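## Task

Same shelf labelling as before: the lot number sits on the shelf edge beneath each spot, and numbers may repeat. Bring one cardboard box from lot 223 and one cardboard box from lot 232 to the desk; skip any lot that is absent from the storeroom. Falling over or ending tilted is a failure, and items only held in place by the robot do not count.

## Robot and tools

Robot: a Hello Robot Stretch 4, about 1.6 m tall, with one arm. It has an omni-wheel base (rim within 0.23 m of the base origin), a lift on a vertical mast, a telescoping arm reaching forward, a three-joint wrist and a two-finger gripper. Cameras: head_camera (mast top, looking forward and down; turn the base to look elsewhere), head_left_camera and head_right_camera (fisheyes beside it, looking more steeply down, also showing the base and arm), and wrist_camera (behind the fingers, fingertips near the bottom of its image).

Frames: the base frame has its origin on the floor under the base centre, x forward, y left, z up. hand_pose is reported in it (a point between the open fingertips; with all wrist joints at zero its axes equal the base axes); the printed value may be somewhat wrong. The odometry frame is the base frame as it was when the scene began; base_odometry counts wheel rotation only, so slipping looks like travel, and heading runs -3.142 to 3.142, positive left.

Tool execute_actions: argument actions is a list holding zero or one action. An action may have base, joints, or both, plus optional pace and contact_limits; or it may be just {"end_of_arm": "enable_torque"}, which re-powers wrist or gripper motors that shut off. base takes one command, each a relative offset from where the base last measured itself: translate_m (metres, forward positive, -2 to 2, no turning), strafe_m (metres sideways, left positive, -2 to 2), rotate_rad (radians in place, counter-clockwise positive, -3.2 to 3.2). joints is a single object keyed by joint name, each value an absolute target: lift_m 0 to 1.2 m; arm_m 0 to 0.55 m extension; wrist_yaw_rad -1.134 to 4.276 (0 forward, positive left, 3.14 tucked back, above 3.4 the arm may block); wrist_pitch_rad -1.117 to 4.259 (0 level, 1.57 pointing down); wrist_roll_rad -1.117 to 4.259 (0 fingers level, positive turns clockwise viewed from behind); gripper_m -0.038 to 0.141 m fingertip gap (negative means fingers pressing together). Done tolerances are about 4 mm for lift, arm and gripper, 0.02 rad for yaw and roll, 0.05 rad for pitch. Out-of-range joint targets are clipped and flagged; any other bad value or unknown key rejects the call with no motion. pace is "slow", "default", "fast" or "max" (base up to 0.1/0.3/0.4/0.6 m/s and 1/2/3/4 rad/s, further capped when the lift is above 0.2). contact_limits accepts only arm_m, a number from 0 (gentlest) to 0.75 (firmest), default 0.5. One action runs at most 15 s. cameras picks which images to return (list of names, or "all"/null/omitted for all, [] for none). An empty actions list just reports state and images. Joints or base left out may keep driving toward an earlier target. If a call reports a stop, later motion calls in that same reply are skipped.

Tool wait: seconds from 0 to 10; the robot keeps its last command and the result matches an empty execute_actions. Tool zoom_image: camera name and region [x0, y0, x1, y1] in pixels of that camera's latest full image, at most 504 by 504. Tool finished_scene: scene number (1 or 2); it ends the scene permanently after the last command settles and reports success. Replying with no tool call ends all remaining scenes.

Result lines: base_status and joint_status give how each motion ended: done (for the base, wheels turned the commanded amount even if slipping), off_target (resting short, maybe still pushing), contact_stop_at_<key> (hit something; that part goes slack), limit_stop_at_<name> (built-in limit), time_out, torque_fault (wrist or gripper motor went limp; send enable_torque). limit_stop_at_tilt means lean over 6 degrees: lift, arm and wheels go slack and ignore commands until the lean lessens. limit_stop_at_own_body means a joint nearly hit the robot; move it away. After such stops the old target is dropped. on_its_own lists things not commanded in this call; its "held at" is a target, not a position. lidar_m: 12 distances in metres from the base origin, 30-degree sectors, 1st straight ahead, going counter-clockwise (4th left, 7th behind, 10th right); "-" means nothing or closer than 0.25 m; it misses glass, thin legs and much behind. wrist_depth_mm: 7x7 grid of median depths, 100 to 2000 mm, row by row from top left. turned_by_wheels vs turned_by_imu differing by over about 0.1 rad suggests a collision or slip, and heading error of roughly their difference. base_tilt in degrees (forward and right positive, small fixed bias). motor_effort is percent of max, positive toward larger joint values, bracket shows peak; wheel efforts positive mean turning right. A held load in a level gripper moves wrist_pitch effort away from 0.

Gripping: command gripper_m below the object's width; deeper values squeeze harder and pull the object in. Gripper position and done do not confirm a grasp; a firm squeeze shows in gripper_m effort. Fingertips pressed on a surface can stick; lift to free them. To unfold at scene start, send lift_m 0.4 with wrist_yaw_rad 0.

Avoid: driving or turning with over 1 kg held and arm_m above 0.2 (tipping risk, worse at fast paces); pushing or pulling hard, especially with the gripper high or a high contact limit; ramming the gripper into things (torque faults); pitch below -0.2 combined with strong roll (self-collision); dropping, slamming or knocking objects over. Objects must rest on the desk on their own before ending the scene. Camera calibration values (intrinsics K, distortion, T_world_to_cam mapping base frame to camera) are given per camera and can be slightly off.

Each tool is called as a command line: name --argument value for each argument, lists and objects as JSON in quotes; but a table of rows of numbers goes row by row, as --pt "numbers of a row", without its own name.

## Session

execute_actions --actions '[]'

Scene clock: 0.00 s.
base_odometry: x=+0.000 y=+0.000 heading=+0.000 (m, m, rad; odometry frame)
turned_by_wheels: +0.000 (rad since the last result)
turned_by_imu: +0.000 (rad since the last result)
base_tilt: forward=-0.1 right=+0.1 (deg)
lidar_m: 1.02 0.73 0.72 0.82 1.85 1.83 0.93 0.73 0.71 0.77 1.15 2.43
base_status: not commanded
joint_positions: lift_m=+0.268 arm_m=+0.001 wrist_yaw_rad=+3.232 wrist_pitch_rad=+0.016 wrist_roll_rad=-0.008 gripper_m=+0.057
joint_status: not commanded
motor_effort: lift_m=+20 arm_m=-1 wrist_yaw_rad=+1 wrist_pitch_rad=-7 wrist_roll_rad=+1 gripper_m=+0 wheel_0=+0 wheel_1=+0 wheel_2=+0 (%)
hand_pose: x=-0.1231 y=+0.0610 z=+0.4413 quat_wxyz=(-0.045, -0.008, -0.004, +0.999) (m; base frame)
wrist_depth_mm: - - 133 - - 1808 1618 / - - 132 - - 1808 1576 / - 109 132 - - 1808 1618 / - 127 147 - - 1756 1576 / 199 854 1025 - - 1808 1576 / 214 878 193 1708 190 1661 1537 / 215 842 1042 139 1138 1008 1138
pictures: head_camera, head_left_camera, head_right_camera, wrist_camera
camera_calibration (this result's frames):
wrist_camera: T_world_to_cam=[[-0.0939574, 0.995318, -0.022674, -0.0580316], [0.0367943, -0.0192876, -0.999137, 0.497198], [-0.994896, -0.0947106, -0.0348098, 0.126876], [0, 0, 0, 1]] pos_world=[0.102482, 0.0793662, 0.499869]
Images, in order (width x height): head_camera 420x560, head_left_camera 420x672, head_right_camera 420x672, wrist_camera 616x392.

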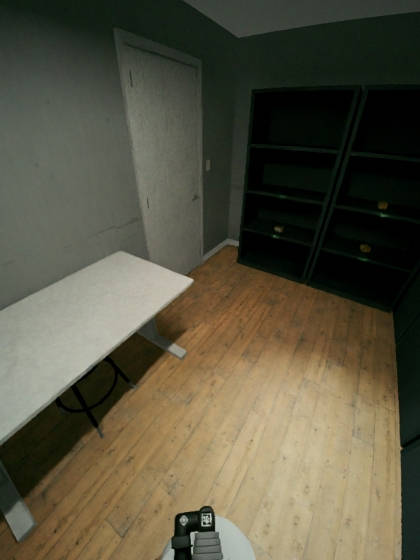

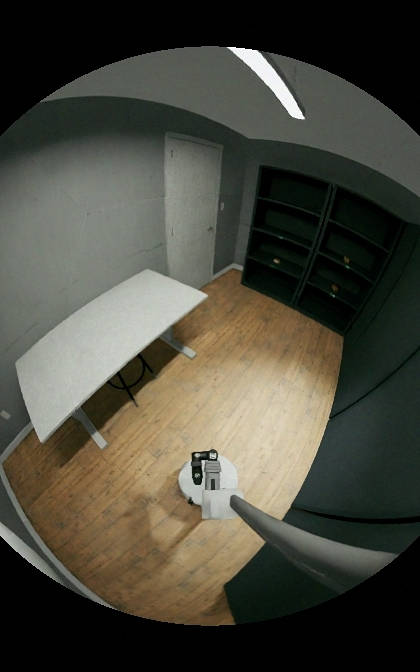

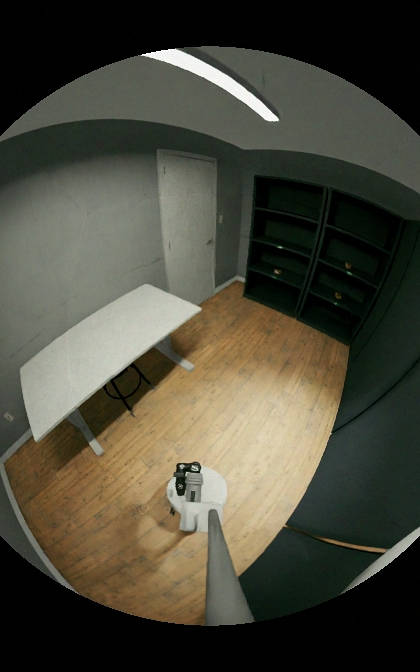

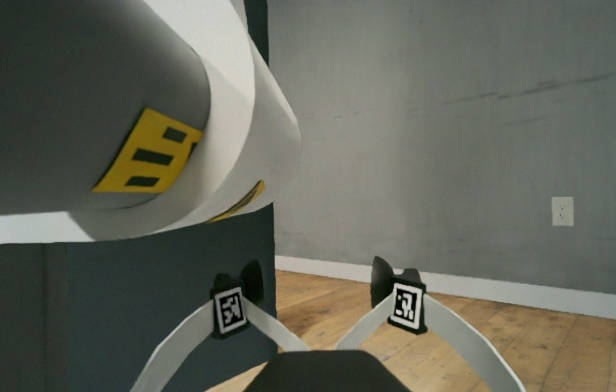

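execute_actions --actions '[{"base": {"rotate_rad": -0.555}, "joints": {"lift_m": 0.4, "wrist_yaw_rad": 0.0, "gripper_m": 0.141}, "pace": "fast"}]' --cameras '[]'

execute_actions --actions '[{"base": {"translate_m": 1.55}, "joints": {"wrist_yaw_rad": 0.1, "lift_m": 0.45}, "pace": "max"}]' --cameras '["head_camera", "wrist_camera"]'

Scene clock: 17.27 s.
base_odometry: x=+0.000 y=+0.000 heading=-0.555 (m, m, rad; odometry frame)
turned_by_wheels: -0.555 (rad since the last result)
turned_by_imu: -0.559 (rad since the last result)
base_tilt: forward=-0.1 right=+0.1 (deg)
lidar_m: 2.43 1.05 0.77 0.76 0.81 1.86 1.82 0.99 0.72 0.71 0.76 1.13
base_status: done
joint_positions: lift_m=+0.400 arm_m=+0.001 wrist_yaw_rad=+0.001 wrist_pitch_rad=+0.016 wrist_roll_rad=-0.008 gripper_m=+0.141
joint_status: all done
motor_effort: lift_m=+24(31) arm_m=+0(1) wrist_yaw_rad=+0(6) wrist_pitch_rad=-8(8) wrist_roll_rad=+1(1) gripper_m=+4(2) wheel_0=+0(6) wheel_1=+0(10) wheel_2=+0(9) (%)
hand_pose: x=+0.4606 y=-0.0872 z=+0.5732 quat_wxyz=(+1.000, -0.004, +0.008, +0.000) (m; base frame)
wrist_depth_mm: - - - - - 1708 1098 / - - - - - 1708 1098 / - - - - - 1756 1098 / - - - - - 1756 1118 / - - - - - 1618 1118 / - 204 1808 - 1921 193 1138 / 1576 1430 1464 140 1499 1366 1160
pictures: none
No camera images: the call's "cameras" was empty. Leave "cameras" out to get every camera's image.

Scene clock: 21.70 s.
base_odometry: x=+1.317 y=-0.817 heading=-0.555 (m, m, rad; odometry frame)
turned_by_wheels: +0.000 (rad since the last result)
turned_by_imu: +0.000 (rad since the last result)
base_tilt: forward=-0.1 right=+0.2 (deg)
lidar_m: 0.88 0.94 1.38 1.40 0.88 1.05 3.42 1.12 0.84 0.81 0.87 0.89
base_status: done
joint_positions: lift_m=+0.450 arm_m=+0.001 wrist_yaw_rad=+0.100 wrist_pitch_rad=+0.016 wrist_roll_rad=-0.008 gripper_m=+0.141
joint_status: all done
motor_effort: lift_m=+22(28) arm_m=-1(1) wrist_yaw_rad=+2(9) wrist_pitch_rad=-7(9) wrist_roll_rad=+1(1) gripper_m=-3(3) wheel_0=-2(7) wheel_1=-1(7) wheel_2=+0(13) (%)
hand_pose: x=+0.4678 y=-0.0583 z=+0.6233 quat_wxyz=(+0.999, -0.004, +0.008, +0.050) (m; base frame)
wrist_depth_mm: 1205 759 699 676 676 699 723 / 946 960 904 820 1042 1042 1008 / 1255 1229 1160 798 1078 1060 1042 / 1229 1205 1182 788 1078 1060 1042 / 931 917 842 732 917 788 750 / 1255 204 691 676 634 191 1025 / 1281 1182 1182 140 1098 1042 1042
pictures: head_camera, wrist_camera
camera_calibration (this result's frames):
wrist_camera: T_world_to_cam=[[0.103047, -0.994418, -0.0226737, -0.0878013], [-0.0369898, 0.0189482, -0.999136, 0.691811], [0.993989, 0.103796, -0.0348308, -0.208994], [0, 0, 0, 1]] pos_world=[0.242375, -0.078727, 0.681943]
Images, in order (width x height): head_camera 420x560, wrist_camera 616x392.

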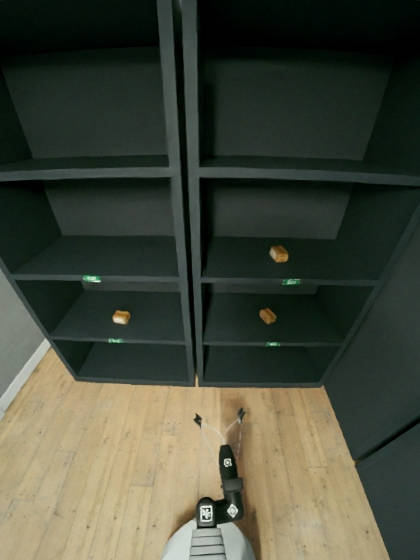

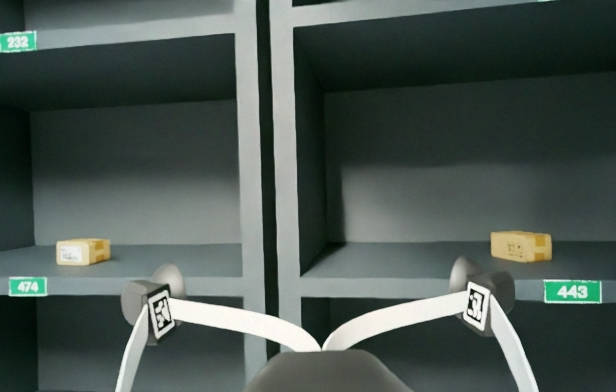

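zoom_image --camera "head_camera" --region '[250, 235, 330, 295]'

zoom_image --camera "wrist_camera" --region '[0, 10, 120, 80]'

Region (250, 235, 330, 295) of head_camera's 420x560 image, scaled by 6.300, with more detail than that image has; it fills the top 378 rows of this view, and the rest is white.

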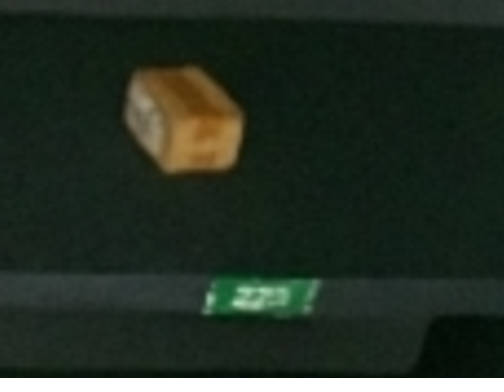

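Region (0, 10, 120, 80) of wrist_camera's 616x392 image, scaled by 4.200; it fills the top 294 rows of this view, and the rest is white.

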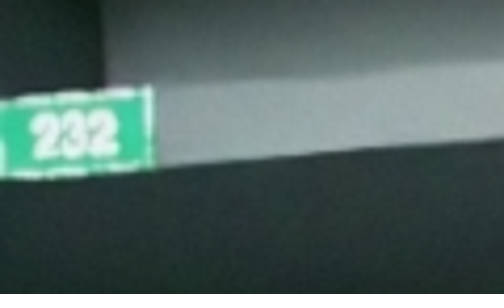

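execute_actions --actions '[{"base": {"strafe_m": -0.33}, "joints": {"wrist_yaw_rad": 0.0, "lift_m": 0.87}, "pace": "max"}]' --cameras '["wrist_camera", "head_camera"]'

Scene clock: 37.33 s.
base_odometry: x=+1.144 y=-1.097 heading=-0.555 (m, m, rad; odometry frame)
turned_by_wheels: +0.000 (rad since the last result)
turned_by_imu: +0.000 (rad since the last result)
base_tilt: forward=-0.1 right=+0.1 (deg)
lidar_m: 0.84 0.90 1.36 1.72 1.16 1.55 1.65 0.66 0.51 0.47 0.53 0.79
base_status: done
joint_positions: lift_m=+0.870 arm_m=+0.001 wrist_yaw_rad=+0.000 wrist_pitch_rad=+0.016 wrist_roll_rad=-0.008 gripper_m=+0.141
joint_status: all done
motor_effort: lift_m=+23(28) arm_m=-1(1) wrist_yaw_rad=+1(5) wrist_pitch_rad=-7(8) wrist_roll_rad=+1(1) gripper_m=-4(0) wheel_0=-1(10) wheel_1=+0(14) wheel_2=+1(0) (%)
hand_pose: x=+0.4605 y=-0.0874 z=+1.0433 quat_wxyz=(+1.000, -0.004, +0.008, +0.000) (m; base frame)
wrist_depth_mm: 676 741 741 759 778 778 627 / 676 917 1098 1098 1060 946 634 / 668 917 1118 1098 1098 960 634 / 661 946 1138 1118 1098 976 634 / 676 778 750 715 683 654 621 / 683 204 1098 1118 1078 193 647 / 676 842 1118 140 1098 1008 661
pictures: head_camera, wrist_camera
camera_calibration (this result's frames):
wrist_camera: T_world_to_cam=[[0.00363904, -0.999736, -0.0226736, -0.0611743], [-0.0348635, 0.0225332, -0.999138, 1.11106], [0.999385, 0.00442639, -0.0347723, -0.195356], [0, 0, 0, 1]] pos_world=[0.234194, -0.085329, 1.10192]
Images, in order (width x height): head_camera 420x560, wrist_camera 616x392.

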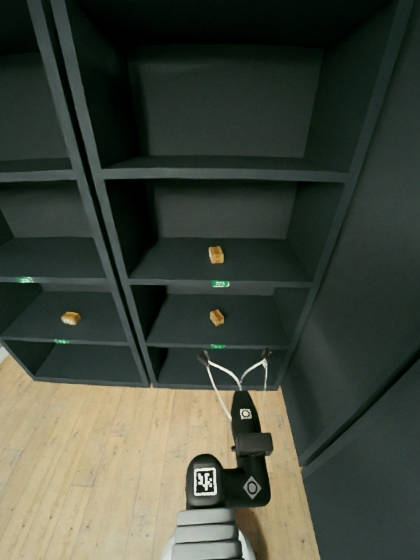

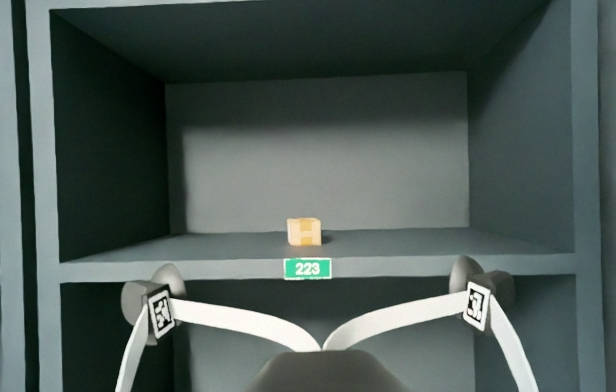

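execute_actions --actions '[{"base": {"translate_m": 0.2}, "joints": {"wrist_yaw_rad": 0.06, "lift_m": 0.89, "wrist_pitch_rad": 0.2, "arm_m": 0.27}, "pace": "fast"}]' --cameras '["wrist_camera"]'

Scene clock: 67.27 s.
base_odometry: x=+1.314 y=-1.203 heading=-0.555 (m, m, rad; odometry frame)
turned_by_wheels: +0.000 (rad since the last result)
turned_by_imu: +0.000 (rad since the last result)
base_tilt: forward=-0.1 right=+0.1 (deg)
lidar_m: 0.65 0.69 1.03 1.70 1.26 1.53 1.68 0.69 0.51 0.50 0.56 0.65
base_status: done
joint_positions: lift_m=+0.890 arm_m=+0.269 wrist_yaw_rad=+0.060 wrist_pitch_rad=+0.202 wrist_roll_rad=-0.008 gripper_m=+0.141
joint_status: all done
motor_effort: lift_m=+24(26) arm_m=+4(5) wrist_yaw_rad=+1(11) wrist_pitch_rad=-7(7) wrist_roll_rad=+1(1) gripper_m=+1(0) wheel_0=+0(5) wheel_1=-1(8) wheel_2=+2(12) (%)
hand_pose: x=+0.7275 y=-0.0703 z=+1.0099 quat_wxyz=(+0.994, -0.007, +0.101, +0.030) (m; base frame)
wrist_depth_mm: 559 609 597 585 564 554 544 / 544 621 615 603 580 564 559 / 544 647 634 615 591 585 569 / 521 627 603 382 564 549 530 / 364 355 347 319 330 329 324 / 253 202 219 241 224 192 234 / 198 191 189 140 189 176 183
pictures: wrist_camera
camera_calibration (this result's frames):
wrist_camera: T_world_to_cam=[[0.0594255, -0.99797, -0.0229231, -0.0859873], [-0.220163, 0.00929515, -0.975419, 1.19652], [0.973651, 0.0630115, -0.219164, -0.254362], [0, 0, 0, 1]] pos_world=[0.5162, -0.0809069, 1.10939]
Images, in order (width x height): wrist_camera 616x392.

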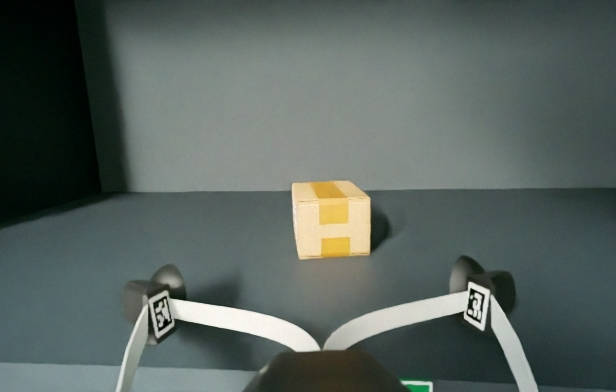

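execute_actions --actions '[{"joints": {"arm_m": 0.405}}]' --cameras '["wrist_camera"]'

Scene clock: 79.07 s.
base_odometry: x=+1.314 y=-1.203 heading=-0.555 (m, m, rad; odometry frame)
turned_by_wheels: +0.000 (rad since the last result)
turned_by_imu: +0.000 (rad since the last result)
base_tilt: forward=+0.0 right=+0.1 (deg)
lidar_m: 0.64 0.71 1.04 1.70 1.28 1.54 1.68 0.70 0.54 0.49 0.54 0.67
base_status: not commanded
joint_positions: lift_m=+0.890 arm_m=+0.404 wrist_yaw_rad=+0.060 wrist_pitch_rad=+0.202 wrist_roll_rad=-0.008 gripper_m=+0.141
joint_status: all done
motor_effort: lift_m=+24(24) arm_m=+4(6) wrist_yaw_rad=+2(2) wrist_pitch_rad=-5(6) wrist_roll_rad=+1(1) gripper_m=-2(1) wheel_0=-1(1) wheel_1=+0(0) wheel_2=+1(2) (%)
hand_pose: x=+0.8625 y=-0.0703 z=+1.0100 quat_wxyz=(+0.994, -0.007, +0.101, +0.030) (m; base frame)
wrist_depth_mm: 484 477 462 455 445 433 427 / 500 492 477 466 459 445 430 / 508 508 488 480 462 459 442 / 517 517 508 496 480 466 455 / 364 353 347 193 286 327 327 / 252 204 218 185 187 191 233 / 195 183 188 139 187 176 182
pictures: wrist_camera
camera_calibration (this result's frames):
wrist_camera: T_world_to_cam=[[0.0591307, -0.997987, -0.0229231, -0.0938388], [-0.219878, 0.00937842, -0.975482, 1.22614], [0.973734, 0.0627213, -0.218881, -0.386132], [0, 0, 0, 1]] pos_world=[0.65114, -0.0809305, 1.10941]
Images, in order (width x height): wrist_camera 616x392.

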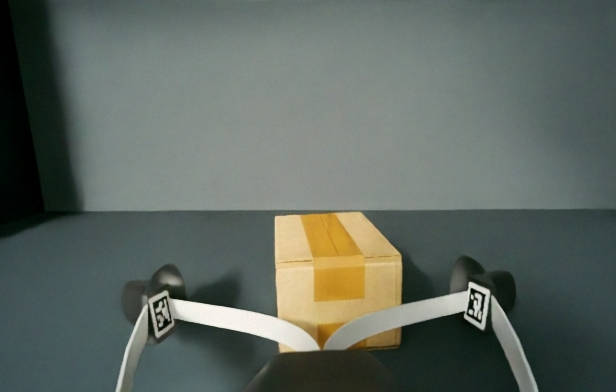

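execute_actions --actions '[{"joints": {"gripper_m": 0.025}}]' --cameras '["wrist_camera"]'

execute_actions --actions '[{"joints": {"lift_m": 0.92}}]' --cameras '["wrist_camera"]'

Scene clock: 84.37 s.
base_odometry: x=+1.314 y=-1.203 heading=-0.555 (m, m, rad; odometry frame)
turned_by_wheels: +0.000 (rad since the last result)
turned_by_imu: +0.000 (rad since the last result)
base_tilt: forward=-0.1 right=+0.1 (deg)
lidar_m: 0.64 0.69 1.05 1.71 1.27 1.57 1.68 0.68 0.51 0.49 0.54 0.66
base_status: not commanded
joint_positions: lift_m=+0.890 arm_m=+0.404 wrist_yaw_rad=+0.060 wrist_pitch_rad=+0.203 wrist_roll_rad=-0.008 gripper_m=+0.025
joint_status: all done
motor_effort: lift_m=+24(24) arm_m=+4(4) wrist_yaw_rad=+3(2) wrist_pitch_rad=-9(9) wrist_roll_rad=+1(1) gripper_m=-15(16) wheel_0=+0(1) wheel_1=-1(1) wheel_2=+1(2) (%)
hand_pose: x=+0.8624 y=-0.0704 z=+1.0097 quat_wxyz=(+0.994, -0.007, +0.101, +0.030) (m; base frame)
wrist_depth_mm: 484 477 466 452 442 430 430 / 500 488 480 469 452 442 433 / 512 500 488 480 462 455 442 / 517 517 504 488 480 466 455 / 359 351 345 187 304 325 322 / 252 246 183 176 177 231 230 / 193 174 185 135 181 167 180
pictures: wrist_camera
camera_calibration (this result's frames):
wrist_camera: T_world_to_cam=[[0.058847, -0.998004, -0.0229224, -0.0936767], [-0.220941, 0.00937191, -0.975242, 1.2265], [0.97351, 0.0624546, -0.219948, -0.384869], [0, 0, 0, 1]] pos_world=[0.651171, -0.0809475, 1.10933]
Images, in order (width x height): wrist_camera 616x392.

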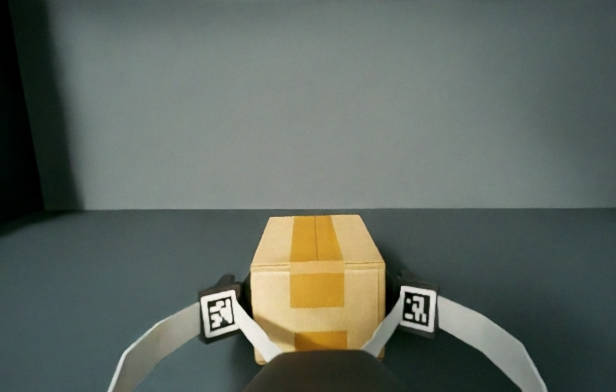

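Scene clock: 85.30 s.
base_odometry: x=+1.314 y=-1.203 heading=-0.555 (m, m, rad; odometry frame)
turned_by_wheels: +0.000 (rad since the last result)
turned_by_imu: +0.000 (rad since the last result)
base_tilt: forward=-0.1 right=+0.2 (deg)
lidar_m: 0.66 0.69 1.01 1.71 1.30 1.56 1.68 0.70 0.52 0.49 0.56 0.68
base_status: not commanded
joint_positions: lift_m=+0.920 arm_m=+0.404 wrist_yaw_rad=+0.060 wrist_pitch_rad=+0.204 wrist_roll_rad=-0.008 gripper_m=+0.025
joint_status: all done
motor_effort: lift_m=+25(29) arm_m=+4(4) wrist_yaw_rad=+2(3) wrist_pitch_rad=-11(11) wrist_roll_rad=+1(1) gripper_m=-14(16) wheel_0=+0(1) wheel_1=+0(0) wheel_2=+1(1) (%)
hand_pose: x=+0.8624 y=-0.0704 z=+1.0394 quat_wxyz=(+0.994, -0.007, +0.102, +0.030) (m; base frame)
wrist_depth_mm: 484 477 462 455 445 430 421 / 496 492 477 466 449 445 433 / 512 504 488 480 469 459 449 / 521 517 504 496 484 466 459 / 452 445 433 187 384 407 402 / 317 310 183 176 178 293 290 / 243 219 235 135 226 211 228
pictures: wrist_camera
camera_calibration (this result's frames):
wrist_camera: T_world_to_cam=[[0.0588313, -0.998005, -0.0229219, -0.0929824], [-0.221594, 0.00933293, -0.975094, 1.2559], [0.973363, 0.0624454, -0.220603, -0.377485], [0, 0, 0, 1]] pos_world=[0.6512, -0.0809459, 1.13922]
Images, in order (width x height): wrist_camera 616x392.

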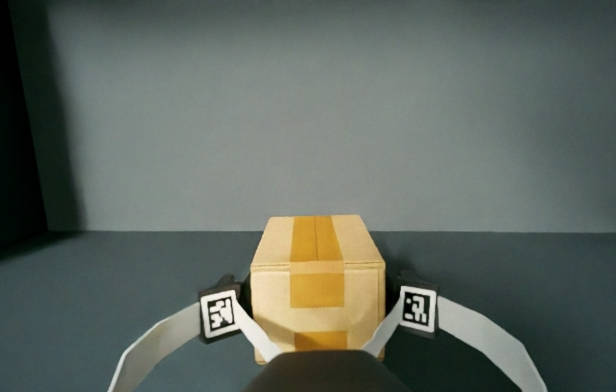

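execute_actions --actions '[{"joints": {"arm_m": 0.0}, "pace": "fast"}]' --cameras '[]'

execute_actions --actions '[{"base": {"rotate_rad": 2.27}, "joints": {"lift_m": 0.72}}]' --cameras '["head_camera", "wrist_camera"]'

Scene clock: 111.20 s.
base_odometry: x=+1.314 y=-1.202 heading=-0.555 (m, m, rad; odometry frame)
turned_by_wheels: +0.000 (rad since the last result)
turned_by_imu: +0.000 (rad since the last result)
base_tilt: forward=-0.1 right=+0.2 (deg)
lidar_m: 0.65 0.69 1.02 1.72 1.24 1.57 1.69 0.69 0.52 0.49 0.54 0.66
base_status: not commanded
joint_positions: lift_m=+0.920 arm_m=+0.002 wrist_yaw_rad=+0.060 wrist_pitch_rad=+0.204 wrist_roll_rad=-0.008 gripper_m=+0.025
joint_status: all done
joint sent to its limit — the command would take arm_m past its lower limit, so that joint was sent only as far as its limit.
motor_effort: lift_m=+24(25) arm_m=-4(4) wrist_yaw_rad=+2(2) wrist_pitch_rad=-12(12) wrist_roll_rad=+1(1) gripper_m=-13(12) wheel_0=-1(1) wheel_1=+0(1) wheel_2=+1(1) (%)
hand_pose: x=+0.4599 y=-0.0704 z=+1.0394 quat_wxyz=(+0.994, -0.007, +0.102, +0.030) (m; base frame)
wrist_depth_mm: 569 798 854 842 820 788 723 / 574 798 878 854 831 820 723 / 569 788 917 891 866 842 741 / 569 715 759 741 715 691 661 / 508 496 480 187 439 436 424 / 574 750 183 176 178 904 741 / 574 676 991 135 931 878 732
pictures: none
No camera images: the call's "cameras" was empty. Leave "cameras" out to get every camera's image.

Scene clock: 113.70 s.
base_odometry: x=+1.314 y=-1.203 heading=+1.715 (m, m, rad; odometry frame)
turned_by_wheels: +2.270 (rad since the last result)
turned_by_imu: +2.288 (rad since the last result)
base_tilt: forward=-0.1 right=+0.1 (deg)
lidar_m: 1.26 1.96 1.08 0.58 0.51 0.49 0.59 0.62 0.65 0.76 1.31 1.59
base_status: done
joint_positions: lift_m=+0.720 arm_m=+0.002 wrist_yaw_rad=+0.060 wrist_pitch_rad=+0.204 wrist_roll_rad=-0.008 gripper_m=+0.025
joint_status: all done
motor_effort: lift_m=+16(22) arm_m=-4(5) wrist_yaw_rad=+1(0) wrist_pitch_rad=-11(12) wrist_roll_rad=+0(1) gripper_m=-13(12) wheel_0=+1(7) wheel_1=+0(6) wheel_2=+0(8) (%)
hand_pose: x=+0.4600 y=-0.0703 z=+0.8402 quat_wxyz=(+0.994, -0.007, +0.102, +0.030) (m; base frame)
wrist_depth_mm: - - - - 1756 1464 1255 / - - - - 1756 1499 1281 / - - - - 1756 1499 1308 / - - - 1255 1464 1537 1336 / - - - 187 1430 1576 1308 / - - 183 175 177 1537 1366 / 1576 1464 1537 135 1430 1366 1397
pictures: head_camera, wrist_camera
camera_calibration (this result's frames):
wrist_camera: T_world_to_cam=[[0.0593743, -0.997973, -0.0229245, -0.0739637], [-0.221762, 0.00920441, -0.975057, 0.972451], [0.973292, 0.0629771, -0.220766, -0.0295451], [0, 0, 0, 1]] pos_world=[0.2488, -0.0809039, 0.939978]
Images, in order (width x height): head_camera 420x560, wrist_camera 616x392.

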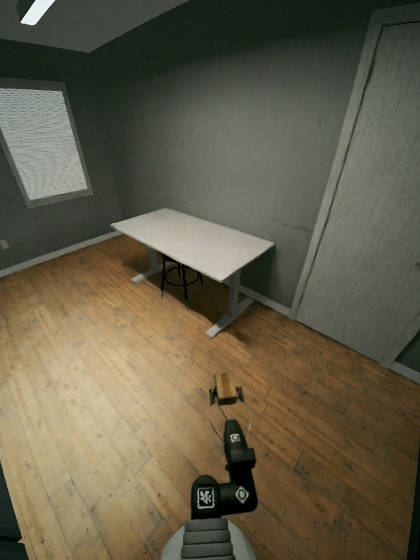

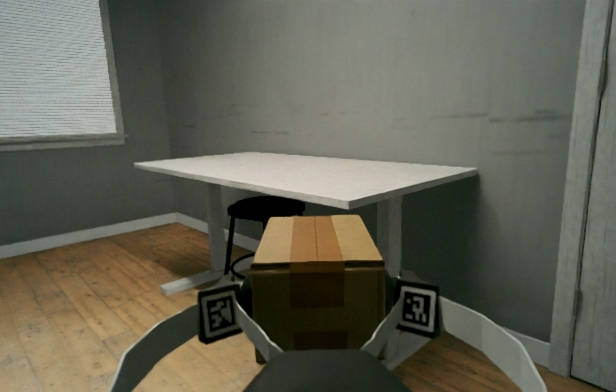

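execute_actions --actions '[{"base": {"translate_m": 0.7}, "joints": {"arm_m": 0.47, "lift_m": 0.69}, "pace": "fast"}]' --cameras '["head_camera", "wrist_camera"]'

Scene clock: 127.90 s.
base_odometry: x=+1.213 y=-0.510 heading=+1.715 (m, m, rad; odometry frame)
turned_by_wheels: +0.000 (rad since the last result)
turned_by_imu: +0.000 (rad since the last result)
base_tilt: forward=-0.1 right=+0.2 (deg)
lidar_m: 0.54 0.95 2.14 1.17 1.00 1.02 1.16 1.14 1.15 1.34 1.21 0.58
base_status: done
joint_positions: lift_m=+0.690 arm_m=+0.469 wrist_yaw_rad=+0.060 wrist_pitch_rad=+0.204 wrist_roll_rad=-0.008 gripper_m=+0.025
joint_status: all done
motor_effort: lift_m=+16(12) arm_m=+4(5) wrist_yaw_rad=+1(3) wrist_pitch_rad=-11(12) wrist_roll_rad=+1(1) gripper_m=-15(12) wheel_0=-1(5) wheel_1=+1(8) wheel_2=+1(11) (%)
hand_pose: x=+0.9275 y=-0.0702 z=+0.8102 quat_wxyz=(+0.994, -0.007, +0.102, +0.030) (m; base frame)
wrist_depth_mm: - 1756 1255 946 778 661 580 / - 1808 1281 991 798 676 597 / - 1921 1336 1025 820 683 603 / 1025 1008 991 931 798 699 615 / 585 569 554 187 492 530 517 / 404 399 183 175 178 377 373 / 312 281 301 135 287 272 291
pictures: head_camera, wrist_camera
camera_calibration (this result's frames):
wrist_camera: T_world_to_cam=[[0.0594856, -0.997966, -0.0229246, -0.10248], [-0.221677, 0.0091853, -0.975077, 1.04682], [0.973304, 0.0630849, -0.22068, -0.491261], [0, 0, 0, 1]] pos_world=[0.716298, -0.0808958, 0.909968]
Images, in order (width x height): head_camera 420x560, wrist_camera 616x392.

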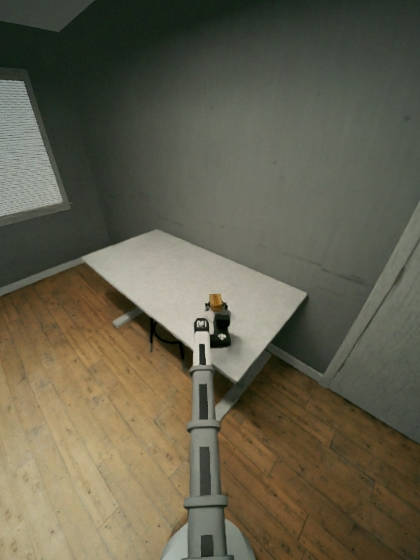

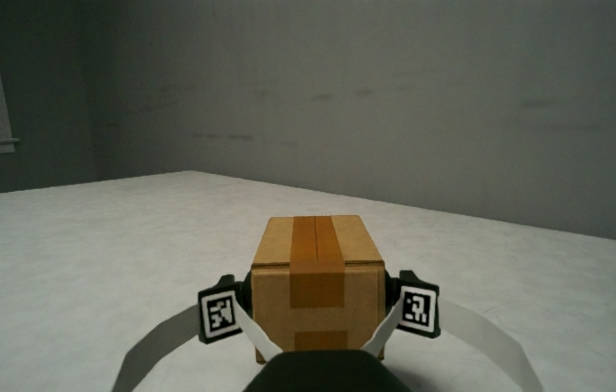

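execute_actions --actions '[{"joints": {"lift_m": 0.622}}]' --cameras '["wrist_camera"]'

Scene clock: 134.87 s.
base_odometry: x=+1.213 y=-0.510 heading=+1.715 (m, m, rad; odometry frame)
turned_by_wheels: +0.000 (rad since the last result)
turned_by_imu: +0.000 (rad since the last result)
base_tilt: forward=-0.1 right=+0.1 (deg)
lidar_m: 0.55 0.97 2.08 1.20 1.00 1.00 1.22 1.14 1.12 1.35 1.21 0.57
base_status: not commanded
joint_positions: lift_m=+0.622 arm_m=+0.469 wrist_yaw_rad=+0.060 wrist_pitch_rad=+0.204 wrist_roll_rad=-0.008 gripper_m=+0.025
joint_status: all done
motor_effort: lift_m=+15(17) arm_m=+4(4) wrist_yaw_rad=+0(0) wrist_pitch_rad=-12(11) wrist_roll_rad=+1(1) gripper_m=-11(11) wheel_0=-1(1) wheel_1=+1(1) wheel_2=+1(1) (%)
hand_pose: x=+0.9275 y=-0.0702 z=+0.7422 quat_wxyz=(+0.994, -0.007, +0.102, +0.030) (m; base frame)
wrist_depth_mm: - 1808 1229 946 778 661 580 / - 1808 1255 976 809 676 591 / - 1808 1281 1025 842 699 603 / 654 634 609 585 569 554 539 / 368 362 351 187 312 334 329 / 257 252 184 175 178 237 236 / 196 178 191 135 183 171 186
pictures: wrist_camera
camera_calibration (this result's frames):
wrist_camera: T_world_to_cam=[[0.0594852, -0.997966, -0.0229246, -0.104038], [-0.221706, 0.00918356, -0.97507, 0.980566], [0.973297, 0.0630848, -0.220709, -0.506233], [0, 0, 0, 1]] pos_world=[0.716301, -0.0808957, 0.842005]
Images, in order (width x height): wrist_camera 616x392.

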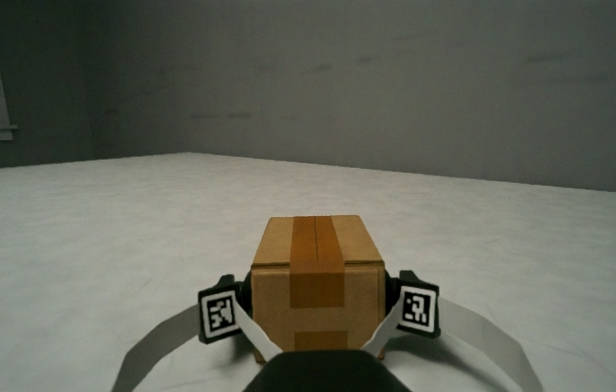

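About 3 mm above the desk. Release.

execute_actions --actions '[{"joints": {"gripper_m": 0.12, "lift_m": 0.62}}]' --cameras '["wrist_camera"]'

execute_actions --actions '[{"joints": {"arm_m": 0.0, "lift_m": 0.64}, "pace": "fast"}]' --cameras '["head_camera", "head_left_camera"]'

Scene clock: 140.17 s.
base_odometry: x=+1.213 y=-0.510 heading=+1.715 (m, m, rad; odometry frame)
turned_by_wheels: +0.000 (rad since the last result)
turned_by_imu: +0.000 (rad since the last result)
base_tilt: forward=-0.1 right=+0.1 (deg)
lidar_m: 0.55 0.97 2.10 1.19 1.01 1.02 1.19 1.15 1.15 1.33 1.21 0.58
base_status: not commanded
joint_positions: lift_m=+0.620 arm_m=+0.469 wrist_yaw_rad=+0.060 wrist_pitch_rad=+0.202 wrist_roll_rad=-0.008 gripper_m=+0.120
joint_status: all done
motor_effort: lift_m=+16(15) arm_m=+4(4) wrist_yaw_rad=+0(1) wrist_pitch_rad=-7(11) wrist_roll_rad=+1(2) gripper_m=+1(15) wheel_0=-1(1) wheel_1=+1(1) wheel_2=+1(1) (%)
hand_pose: x=+0.9275 y=-0.0702 z=+0.7406 quat_wxyz=(+0.994, -0.007, +0.101, +0.030) (m; base frame)
wrist_depth_mm: - 1756 1229 960 778 661 580 / - 1808 1281 976 798 668 591 / - 1863 1281 1025 831 699 603 / 647 627 609 585 574 549 535 / 368 357 351 194 312 330 327 / 255 236 196 187 189 200 234 / 195 183 190 133 186 177 183
pictures: wrist_camera
camera_calibration (this result's frames):
wrist_camera: T_world_to_cam=[[0.0595156, -0.997964, -0.0229257, -0.104103], [-0.220396, 0.00926279, -0.975367, 0.977996], [0.973593, 0.0631023, -0.219396, -0.507918], [0, 0, 0, 1]] pos_world=[0.716247, -0.0808991, 0.840083]
Images, in order (width x height): wrist_camera 616x392.

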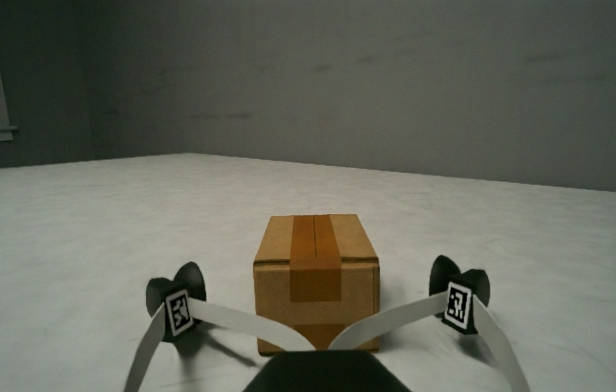

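Scene clock: 142.23 s.
base_odometry: x=+1.213 y=-0.510 heading=+1.715 (m, m, rad; odometry frame)
turned_by_wheels: +0.000 (rad since the last result)
turned_by_imu: +0.000 (rad since the last result)
base_tilt: forward=-0.1 right=+0.1 (deg)
lidar_m: 0.56 0.93 2.12 1.19 0.99 1.00 1.19 1.15 1.14 1.35 1.20 0.59
base_status: not commanded
joint_positions: lift_m=+0.640 arm_m=+0.002 wrist_yaw_rad=+0.060 wrist_pitch_rad=+0.203 wrist_roll_rad=-0.008 gripper_m=+0.120
joint_status: all done
joint sent to its limit — the command would take arm_m past its lower limit, so that joint was sent only as far as its limit.
motor_effort: lift_m=+24(25) arm_m=-4(6) wrist_yaw_rad=+2(0) wrist_pitch_rad=-8(8) wrist_roll_rad=+1(1) gripper_m=-1(4) wheel_0=-1(0) wheel_1=+1(1) wheel_2=+1(1) (%)
hand_pose: x=+0.4600 y=-0.0704 z=+0.7598 quat_wxyz=(+0.994, -0.007, +0.101, +0.030) (m; base frame)
wrist_depth_mm: - - 1808 1430 1160 991 854 / - - 1921 1464 1182 1008 866 / - - 1863 1464 1182 1025 878 / - 904 723 647 683 654 842 / - - 917 436 404 466 917 / 1863 1756 213 1576 327 200 931 / 1499 1366 1336 133 1281 699 946
pictures: head_camera, head_left_camera
Images, in order (width x height): head_camera 420x560, head_left_camera 420x672.

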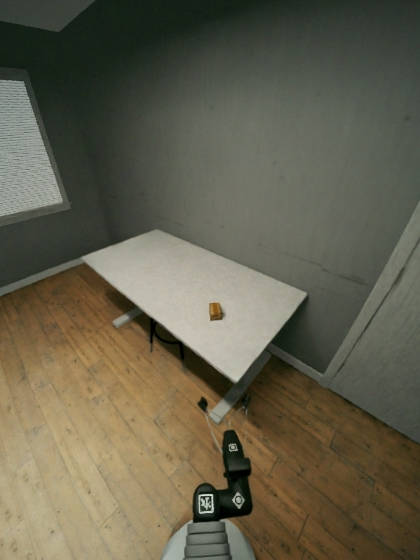

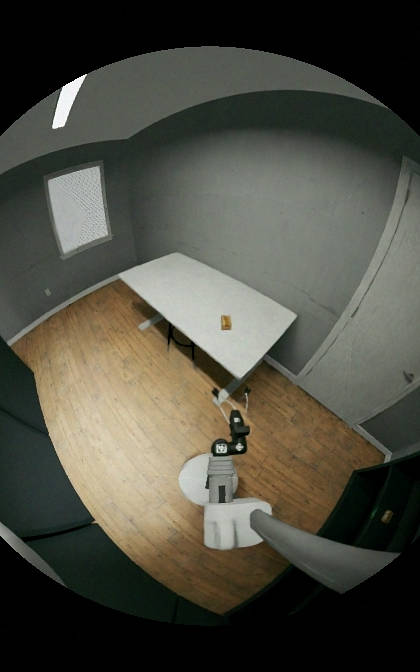

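execute_actions --actions '[{"base": {"rotate_rad": 1.087}, "joints": {"lift_m": 0.3, "wrist_pitch_rad": 0.0, "wrist_yaw_rad": 0.0}, "pace": "max"}]' --cameras '[]'

execute_actions --actions '[{"base": {"translate_m": 1.9}, "joints": {"lift_m": 0.2}, "pace": "max"}]' --cameras '["head_camera"]'

Scene clock: 158.73 s.
base_odometry: x=+1.213 y=-0.510 heading=+2.802 (m, m, rad; odometry frame)
turned_by_wheels: +1.087 (rad since the last result)
turned_by_imu: +1.096 (rad since the last result)
base_tilt: forward=-0.1 right=+0.1 (deg)
lidar_m: 1.92 1.15 1.01 0.99 1.20 1.14 1.16 1.38 1.21 0.56 0.56 1.05
base_status: done
joint_positions: lift_m=+0.300 arm_m=+0.002 wrist_yaw_rad=+0.000 wrist_pitch_rad=+0.003 wrist_roll_rad=-0.008 gripper_m=+0.120
joint_status: all done
motor_effort: lift_m=+16(21) arm_m=-4(4) wrist_yaw_rad=+1(3) wrist_pitch_rad=-8(15) wrist_roll_rad=+1(0) gripper_m=+1(3) wheel_0=+0(7) wheel_1=-1(6) wheel_2=+1(6) (%)
hand_pose: x=+0.4612 y=-0.0874 z=+0.4777 quat_wxyz=(+1.000, -0.004, +0.001, +0.000) (m; base frame)
wrist_depth_mm: 1160 1499 - - - - - / 1138 1499 - - - - - / 1160 1499 - - - - - / 1138 1464 - - - - - / 1098 1464 - - - - - / 1138 1336 213 1808 1576 200 1808 / 1138 1255 1308 133 1229 1138 1205
pictures: none
No camera images: the call's "cameras" was empty. Leave "cameras" out to get every camera's image.

Scene clock: 163.63 s.
base_odometry: x=-0.579 y=+0.123 heading=+2.802 (m, m, rad; odometry frame)
turned_by_wheels: +0.000 (rad since the last result)
turned_by_imu: +0.000 (rad since the last result)
base_tilt: forward=-0.1 right=+0.1 (deg)
lidar_m: 1.29 0.54 0.45 0.43 0.56 1.00 3.04 1.21 1.01 1.80 1.41 1.27
base_status: done
joint_positions: lift_m=+0.200 arm_m=+0.002 wrist_yaw_rad=+0.000 wrist_pitch_rad=+0.003 wrist_roll_rad=-0.008 gripper_m=+0.120
joint_status: all done
motor_effort: lift_m=+17(15) arm_m=-4(4) wrist_yaw_rad=+1(1) wrist_pitch_rad=-8(8) wrist_roll_rad=+1(1) gripper_m=-2(4) wheel_0=-1(7) wheel_1=-1(6) wheel_2=-1(14) (%)
hand_pose: x=+0.4611 y=-0.0874 z=+0.3777 quat_wxyz=(+1.000, -0.004, +0.001, +0.000) (m; base frame)
wrist_depth_mm: 1336 1281 1182 1138 1025 976 917 / 1366 1255 1182 1098 1008 960 917 / 1366 1255 1160 1098 1025 960 931 / 1366 1308 1182 1098 1042 960 917 / 1336 1281 1205 1078 1042 960 917 / 1336 1308 213 1098 1008 200 917 / 1078 991 1060 133 1008 931 904
pictures: head_camera
Images, in order (width x height): head_camera 420x560.

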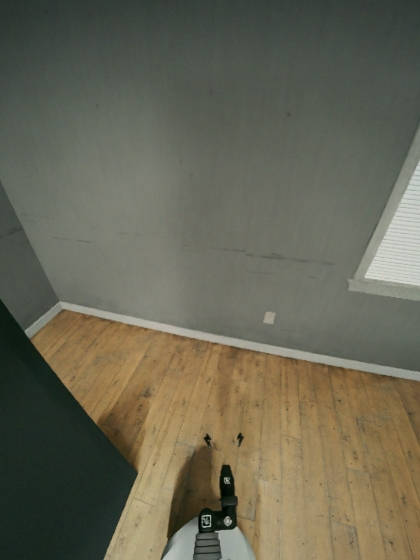

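execute_actions --actions '[{"base": {"translate_m": 0.72}, "pace": "max"}]' --cameras '[]'

execute_actions --actions '[{"base": {"rotate_rad": -1.837}, "pace": "fast"}]' --cameras '["head_camera"]'

Scene clock: 184.37 s.
base_odometry: x=-1.258 y=+0.363 heading=+2.802 (m, m, rad; odometry frame)
turned_by_wheels: +0.000 (rad since the last result)
turned_by_imu: -0.001 (rad since the last result)
base_tilt: forward=-0.1 right=+0.1 (deg)
lidar_m: 0.57 0.71 1.28 0.78 0.50 0.55 4.16 1.46 1.51 1.09 0.67 0.56
base_status: done
joint_positions: lift_m=+0.200 arm_m=+0.002 wrist_yaw_rad=+0.000 wrist_pitch_rad=+0.003 wrist_roll_rad=-0.008 gripper_m=+0.120
joint_status: not commanded
motor_effort: lift_m=+17(17) arm_m=-4(4) wrist_yaw_rad=+1(1) wrist_pitch_rad=-7(7) wrist_roll_rad=+1(1) gripper_m=+4(1) wheel_0=-1(8) wheel_1=+0(9) wheel_2=+0(14) (%)
hand_pose: x=+0.4611 y=-0.0874 z=+0.3777 quat_wxyz=(+1.000, -0.004, +0.001, +0.000) (m; base frame)
wrist_depth_mm: 462 433 402 375 349 330 315 / 466 430 399 375 351 332 315 / 466 433 404 375 353 332 315 / 466 433 402 375 353 332 315 / 466 433 399 375 353 329 317 / 462 430 212 375 347 199 315 / 466 427 399 133 349 332 315
pictures: none
No camera images: the call's "cameras" was empty. Leave "cameras" out to get every camera's image.

Scene clock: 186.23 s.
base_odometry: x=-1.258 y=+0.363 heading=+0.965 (m, m, rad; odometry frame)
turned_by_wheels: -1.837 (rad since the last result)
turned_by_imu: -1.851 (rad since the last result)
base_tilt: forward=-0.1 right=+0.1 (deg)
lidar_m: 1.99 0.83 0.60 0.58 0.63 0.88 1.71 0.55 0.48 1.15 1.74 1.43
base_status: done
joint_positions: lift_m=+0.200 arm_m=+0.002 wrist_yaw_rad=+0.000 wrist_pitch_rad=+0.003 wrist_roll_rad=-0.008 gripper_m=+0.120
joint_status: not commanded
motor_effort: lift_m=+16(17) arm_m=-4(4) wrist_yaw_rad=+1(1) wrist_pitch_rad=-7(8) wrist_roll_rad=+0(1) gripper_m=-5(5) wheel_0=-1(7) wheel_1=-1(9) wheel_2=-1(9) (%)
hand_pose: x=+0.4611 y=-0.0874 z=+0.3777 quat_wxyz=(+1.000, -0.004, +0.001, +0.000) (m; base frame)
wrist_depth_mm: 1042 1618 1808 1863 1863 1808 1808 / 1042 1537 1808 1808 1863 1808 1281 / 1025 1537 1808 1808 1808 1808 1756 / 1042 1537 1808 1921 1863 1808 1808 / 1025 1537 1756 1808 1808 1756 1808 / 1008 1308 213 1576 1255 200 1336 / 946 976 1025 133 1008 931 991
pictures: head_camera
Images, in order (width x height): head_camera 420x560.

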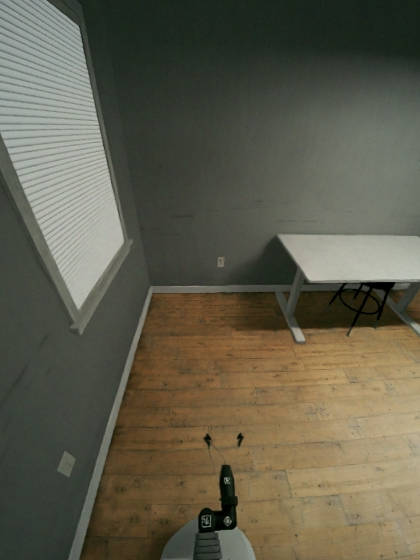

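execute_actions --actions '[{"base": {"translate_m": -1.4}, "joints": {"lift_m": 0.3}, "pace": "max"}]' --cameras '[]'

execute_actions --actions '[{"base": {"strafe_m": -0.9}, "pace": "max"}]' --cameras '["head_camera", "wrist_camera"]'

Scene clock: 193.87 s.
base_odometry: x=-2.055 y=-0.788 heading=+0.965 (m, m, rad; odometry frame)
turned_by_wheels: +0.000 (rad since the last result)
turned_by_imu: +0.001 (rad since the last result)
base_tilt: forward=-0.1 right=+0.2 (deg)
lidar_m: 2.23 0.86 0.63 0.61 0.43 0.33 0.29 0.34 0.46 1.40 0.93 0.76
base_status: done
joint_positions: lift_m=+0.300 arm_m=+0.002 wrist_yaw_rad=+0.000 wrist_pitch_rad=+0.002 wrist_roll_rad=-0.008 gripper_m=+0.120
joint_status: all done
motor_effort: lift_m=+23(30) arm_m=-4(4) wrist_yaw_rad=+1(1) wrist_pitch_rad=-7(8) wrist_roll_rad=+1(1) gripper_m=-1(1) wheel_0=+0(8) wheel_1=+1(6) wheel_2=+0(15) (%)
hand_pose: x=+0.4611 y=-0.0874 z=+0.4773 quat_wxyz=(+1.000, -0.004, +0.001, +0.000) (m; base frame)
wrist_depth_mm: 1098 1618 - - - 691 469 / 1060 1576 - - - 691 477 / 1060 1576 - - - 691 480 / 1078 1576 - - - 699 484 / 1078 1576 - - - 661 484 / 1060 1397 213 1808 1576 200 488 / 1060 1229 1308 133 1255 723 492
pictures: none
No camera images: the call's "cameras" was empty. Leave "cameras" out to get every camera's image.

Scene clock: 196.83 s.
base_odometry: x=-1.316 y=-1.300 heading=+0.965 (m, m, rad; odometry frame)
turned_by_wheels: +0.000 (rad since the last result)
turned_by_imu: +0.002 (rad since the last result)
base_tilt: forward=-0.1 right=+0.1 (deg)
lidar_m: 0.64 0.66 1.57 1.28 0.46 0.33 0.32 0.35 0.49 1.46 0.89 0.65
base_status: done
joint_positions: lift_m=+0.300 arm_m=+0.002 wrist_yaw_rad=+0.000 wrist_pitch_rad=+0.002 wrist_roll_rad=-0.008 gripper_m=+0.120
joint_status: not commanded
motor_effort: lift_m=+22(23) arm_m=-4(4) wrist_yaw_rad=+1(1) wrist_pitch_rad=-7(7) wrist_roll_rad=+1(1) gripper_m=+1(1) wheel_0=+0(12) wheel_1=+2(17) wheel_2=+1(1) (%)
hand_pose: x=+0.4611 y=-0.0874 z=+0.4773 quat_wxyz=(+1.000, -0.004, +0.001, +0.000) (m; base frame)
wrist_depth_mm: 842 891 891 891 878 621 436 / 831 891 891 891 878 634 433 / 831 891 891 878 878 634 433 / 759 525 504 430 427 427 421 / 778 891 878 891 891 609 439 / 809 891 213 878 891 200 445 / 798 878 878 133 878 676 449
pictures: head_camera, wrist_camera
camera_calibration (this result's frames):
wrist_camera: T_world_to_cam=[[0.00393601, -0.999737, -0.0226121, -0.0741789], [-0.0213121, 0.0225232, -0.999519, 0.539504], [0.999765, 0.00441603, -0.0212179, -0.222287], [0, 0, 0, 1]] pos_world=[0.234025, -0.0853291, 0.532851]
Images, in order (width x height): head_camera 420x560, wrist_camera 616x392.

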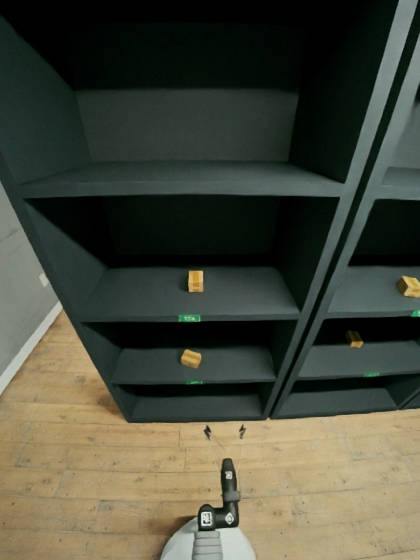

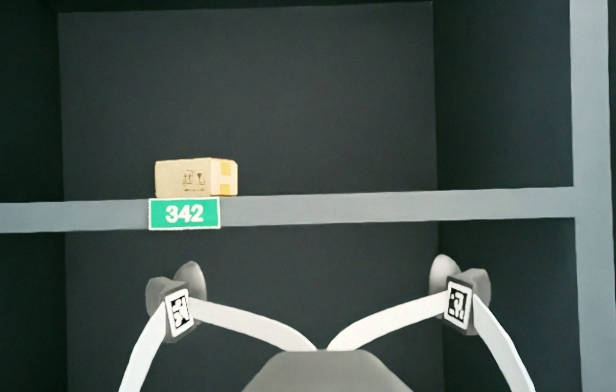

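zoom_image --camera "head_camera" --region '[155, 265, 235, 330]'

execute_actions --actions '[{"base": {"strafe_m": -0.75}, "pace": "max"}]' --cameras '["head_camera", "wrist_camera"]'

Region (155, 265, 235, 330) of head_camera's 420x560 image, scaled by 6.300, with more detail than that image has; it fills the top 410 rows of this view, and the rest is white.

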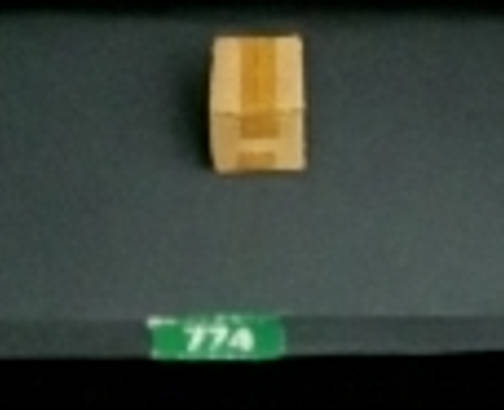

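Scene clock: 203.07 s.
base_odometry: x=-0.699 y=-1.727 heading=+0.965 (m, m, rad; odometry frame)
turned_by_wheels: +0.000 (rad since the last result)
turned_by_imu: +0.002 (rad since the last result)
base_tilt: forward=-0.1 right=+0.2 (deg)
lidar_m: 0.60 0.66 0.93 1.36 0.49 0.36 0.35 0.35 0.55 1.54 0.89 0.64
base_status: done
joint_positions: lift_m=+0.300 arm_m=+0.002 wrist_yaw_rad=+0.000 wrist_pitch_rad=+0.003 wrist_roll_rad=-0.008 gripper_m=+0.120
joint_status: not commanded
motor_effort: lift_m=+22(21) arm_m=-4(4) wrist_yaw_rad=+1(1) wrist_pitch_rad=-7(8) wrist_roll_rad=+1(1) gripper_m=+1(3) wheel_0=+0(13) wheel_1=+1(14) wheel_2=+1(0) (%)
hand_pose: x=+0.4611 y=-0.0874 z=+0.4774 quat_wxyz=(+1.000, -0.004, +0.001, +0.000) (m; base frame)
wrist_depth_mm: 559 842 878 878 866 854 707 / 559 831 878 866 866 866 707 / 554 809 878 854 866 854 741 / 504 707 866 410 404 407 530 / 521 809 866 878 878 854 741 / 544 707 213 878 854 200 732 / 544 699 866 133 842 854 741
pictures: head_camera, wrist_camera
camera_calibration (this result's frames):
wrist_camera: T_world_to_cam=[[0.00393564, -0.999737, -0.0226121, -0.0741781], [-0.0213284, 0.0225232, -0.999519, 0.539538], [0.999765, 0.00441603, -0.0212342, -0.222278], [0, 0, 0, 1]] pos_world=[0.234025, -0.0853291, 0.532881]
Images, in order (width x height): head_camera 420x560, wrist_camera 616x392.

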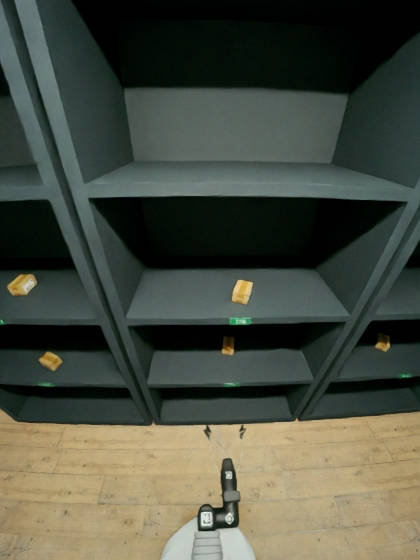

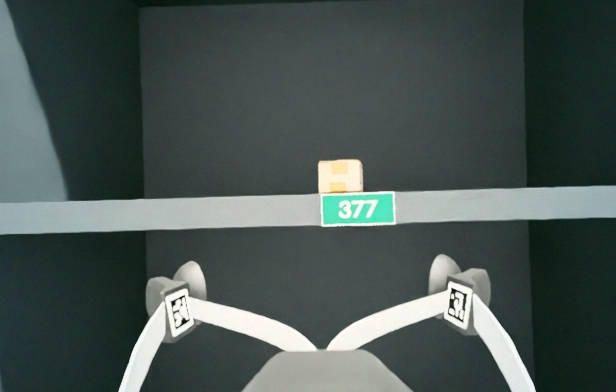

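zoom_image --camera "head_camera" --region '[200, 270, 280, 335]'

Region (200, 270, 280, 335) of head_camera's 420x560 image, scaled by 6.300, with more detail than that image has; it fills the top 410 rows of this view, and the rest is white.

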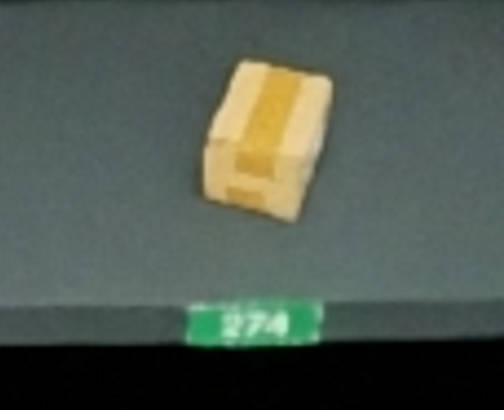

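execute_actions --actions '[{"base": {"strafe_m": -0.88}, "pace": "max"}]' --cameras '["head_camera", "wrist_camera"]'

Scene clock: 210.40 s.
base_odometry: x=+0.024 y=-2.228 heading=+0.965 (m, m, rad; odometry frame)
turned_by_wheels: +0.000 (rad since the last result)
turned_by_imu: +0.002 (rad since the last result)
base_tilt: forward=-0.1 right=+0.2 (deg)
lidar_m: 0.59 0.63 0.88 1.37 0.54 0.39 0.37 0.39 0.56 1.55 0.86 0.62
base_status: done
joint_positions: lift_m=+0.300 arm_m=+0.002 wrist_yaw_rad=+0.000 wrist_pitch_rad=+0.003 wrist_roll_rad=-0.008 gripper_m=+0.120
joint_status: not commanded
motor_effort: lift_m=+21(21) arm_m=-4(4) wrist_yaw_rad=+1(1) wrist_pitch_rad=-7(7) wrist_roll_rad=+1(1) gripper_m=-3(1) wheel_0=+0(13) wheel_1=+0(12) wheel_2=+1(1) (%)
hand_pose: x=+0.4611 y=-0.0874 z=+0.4774 quat_wxyz=(+1.000, -0.004, +0.001, +0.000) (m; base frame)
wrist_depth_mm: 473 715 842 842 842 842 788 / 469 707 842 854 842 831 788 / 473 707 854 831 842 831 809 / 427 603 854 387 387 384 382 / 445 634 842 854 842 831 809 / 462 597 213 854 831 199 820 / 462 597 854 133 842 842 831
pictures: head_camera, wrist_camera
camera_calibration (this result's frames):
wrist_camera: T_world_to_cam=[[0.00393559, -0.999737, -0.0226122, -0.0741777], [-0.0213329, 0.0225233, -0.999519, 0.539553], [0.999765, 0.00441608, -0.0212387, -0.222276], [0, 0, 0, 1]] pos_world=[0.234026, -0.0853291, 0.532895]
Images, in order (width x height): head_camera 420x560, wrist_camera 616x392.

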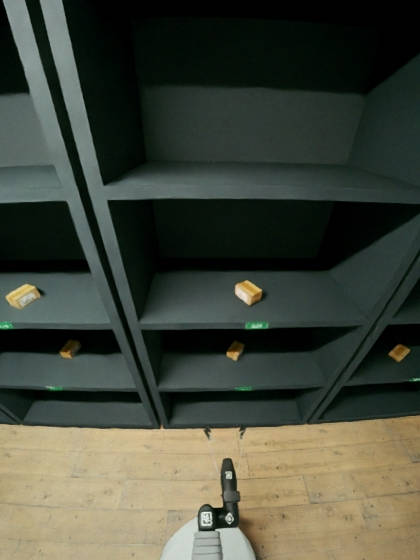

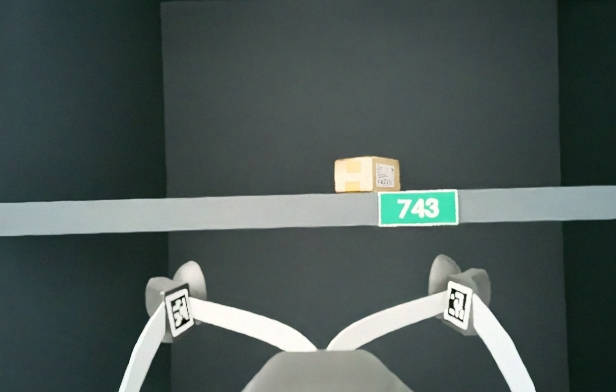

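zoom_image --camera "head_camera" --region '[215, 272, 295, 337]'

Region (215, 272, 295, 337) of head_camera's 420x560 image, scaled by 6.300, with more detail than that image has; it fills the top 410 rows of this view, and the rest is white.

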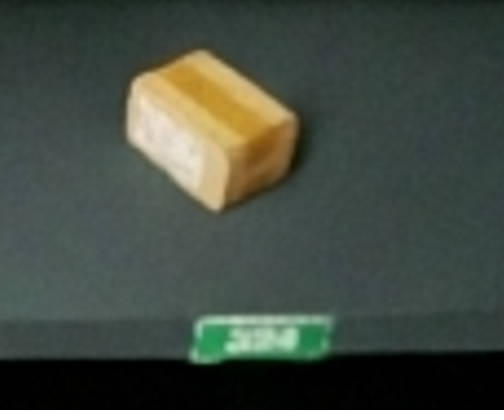

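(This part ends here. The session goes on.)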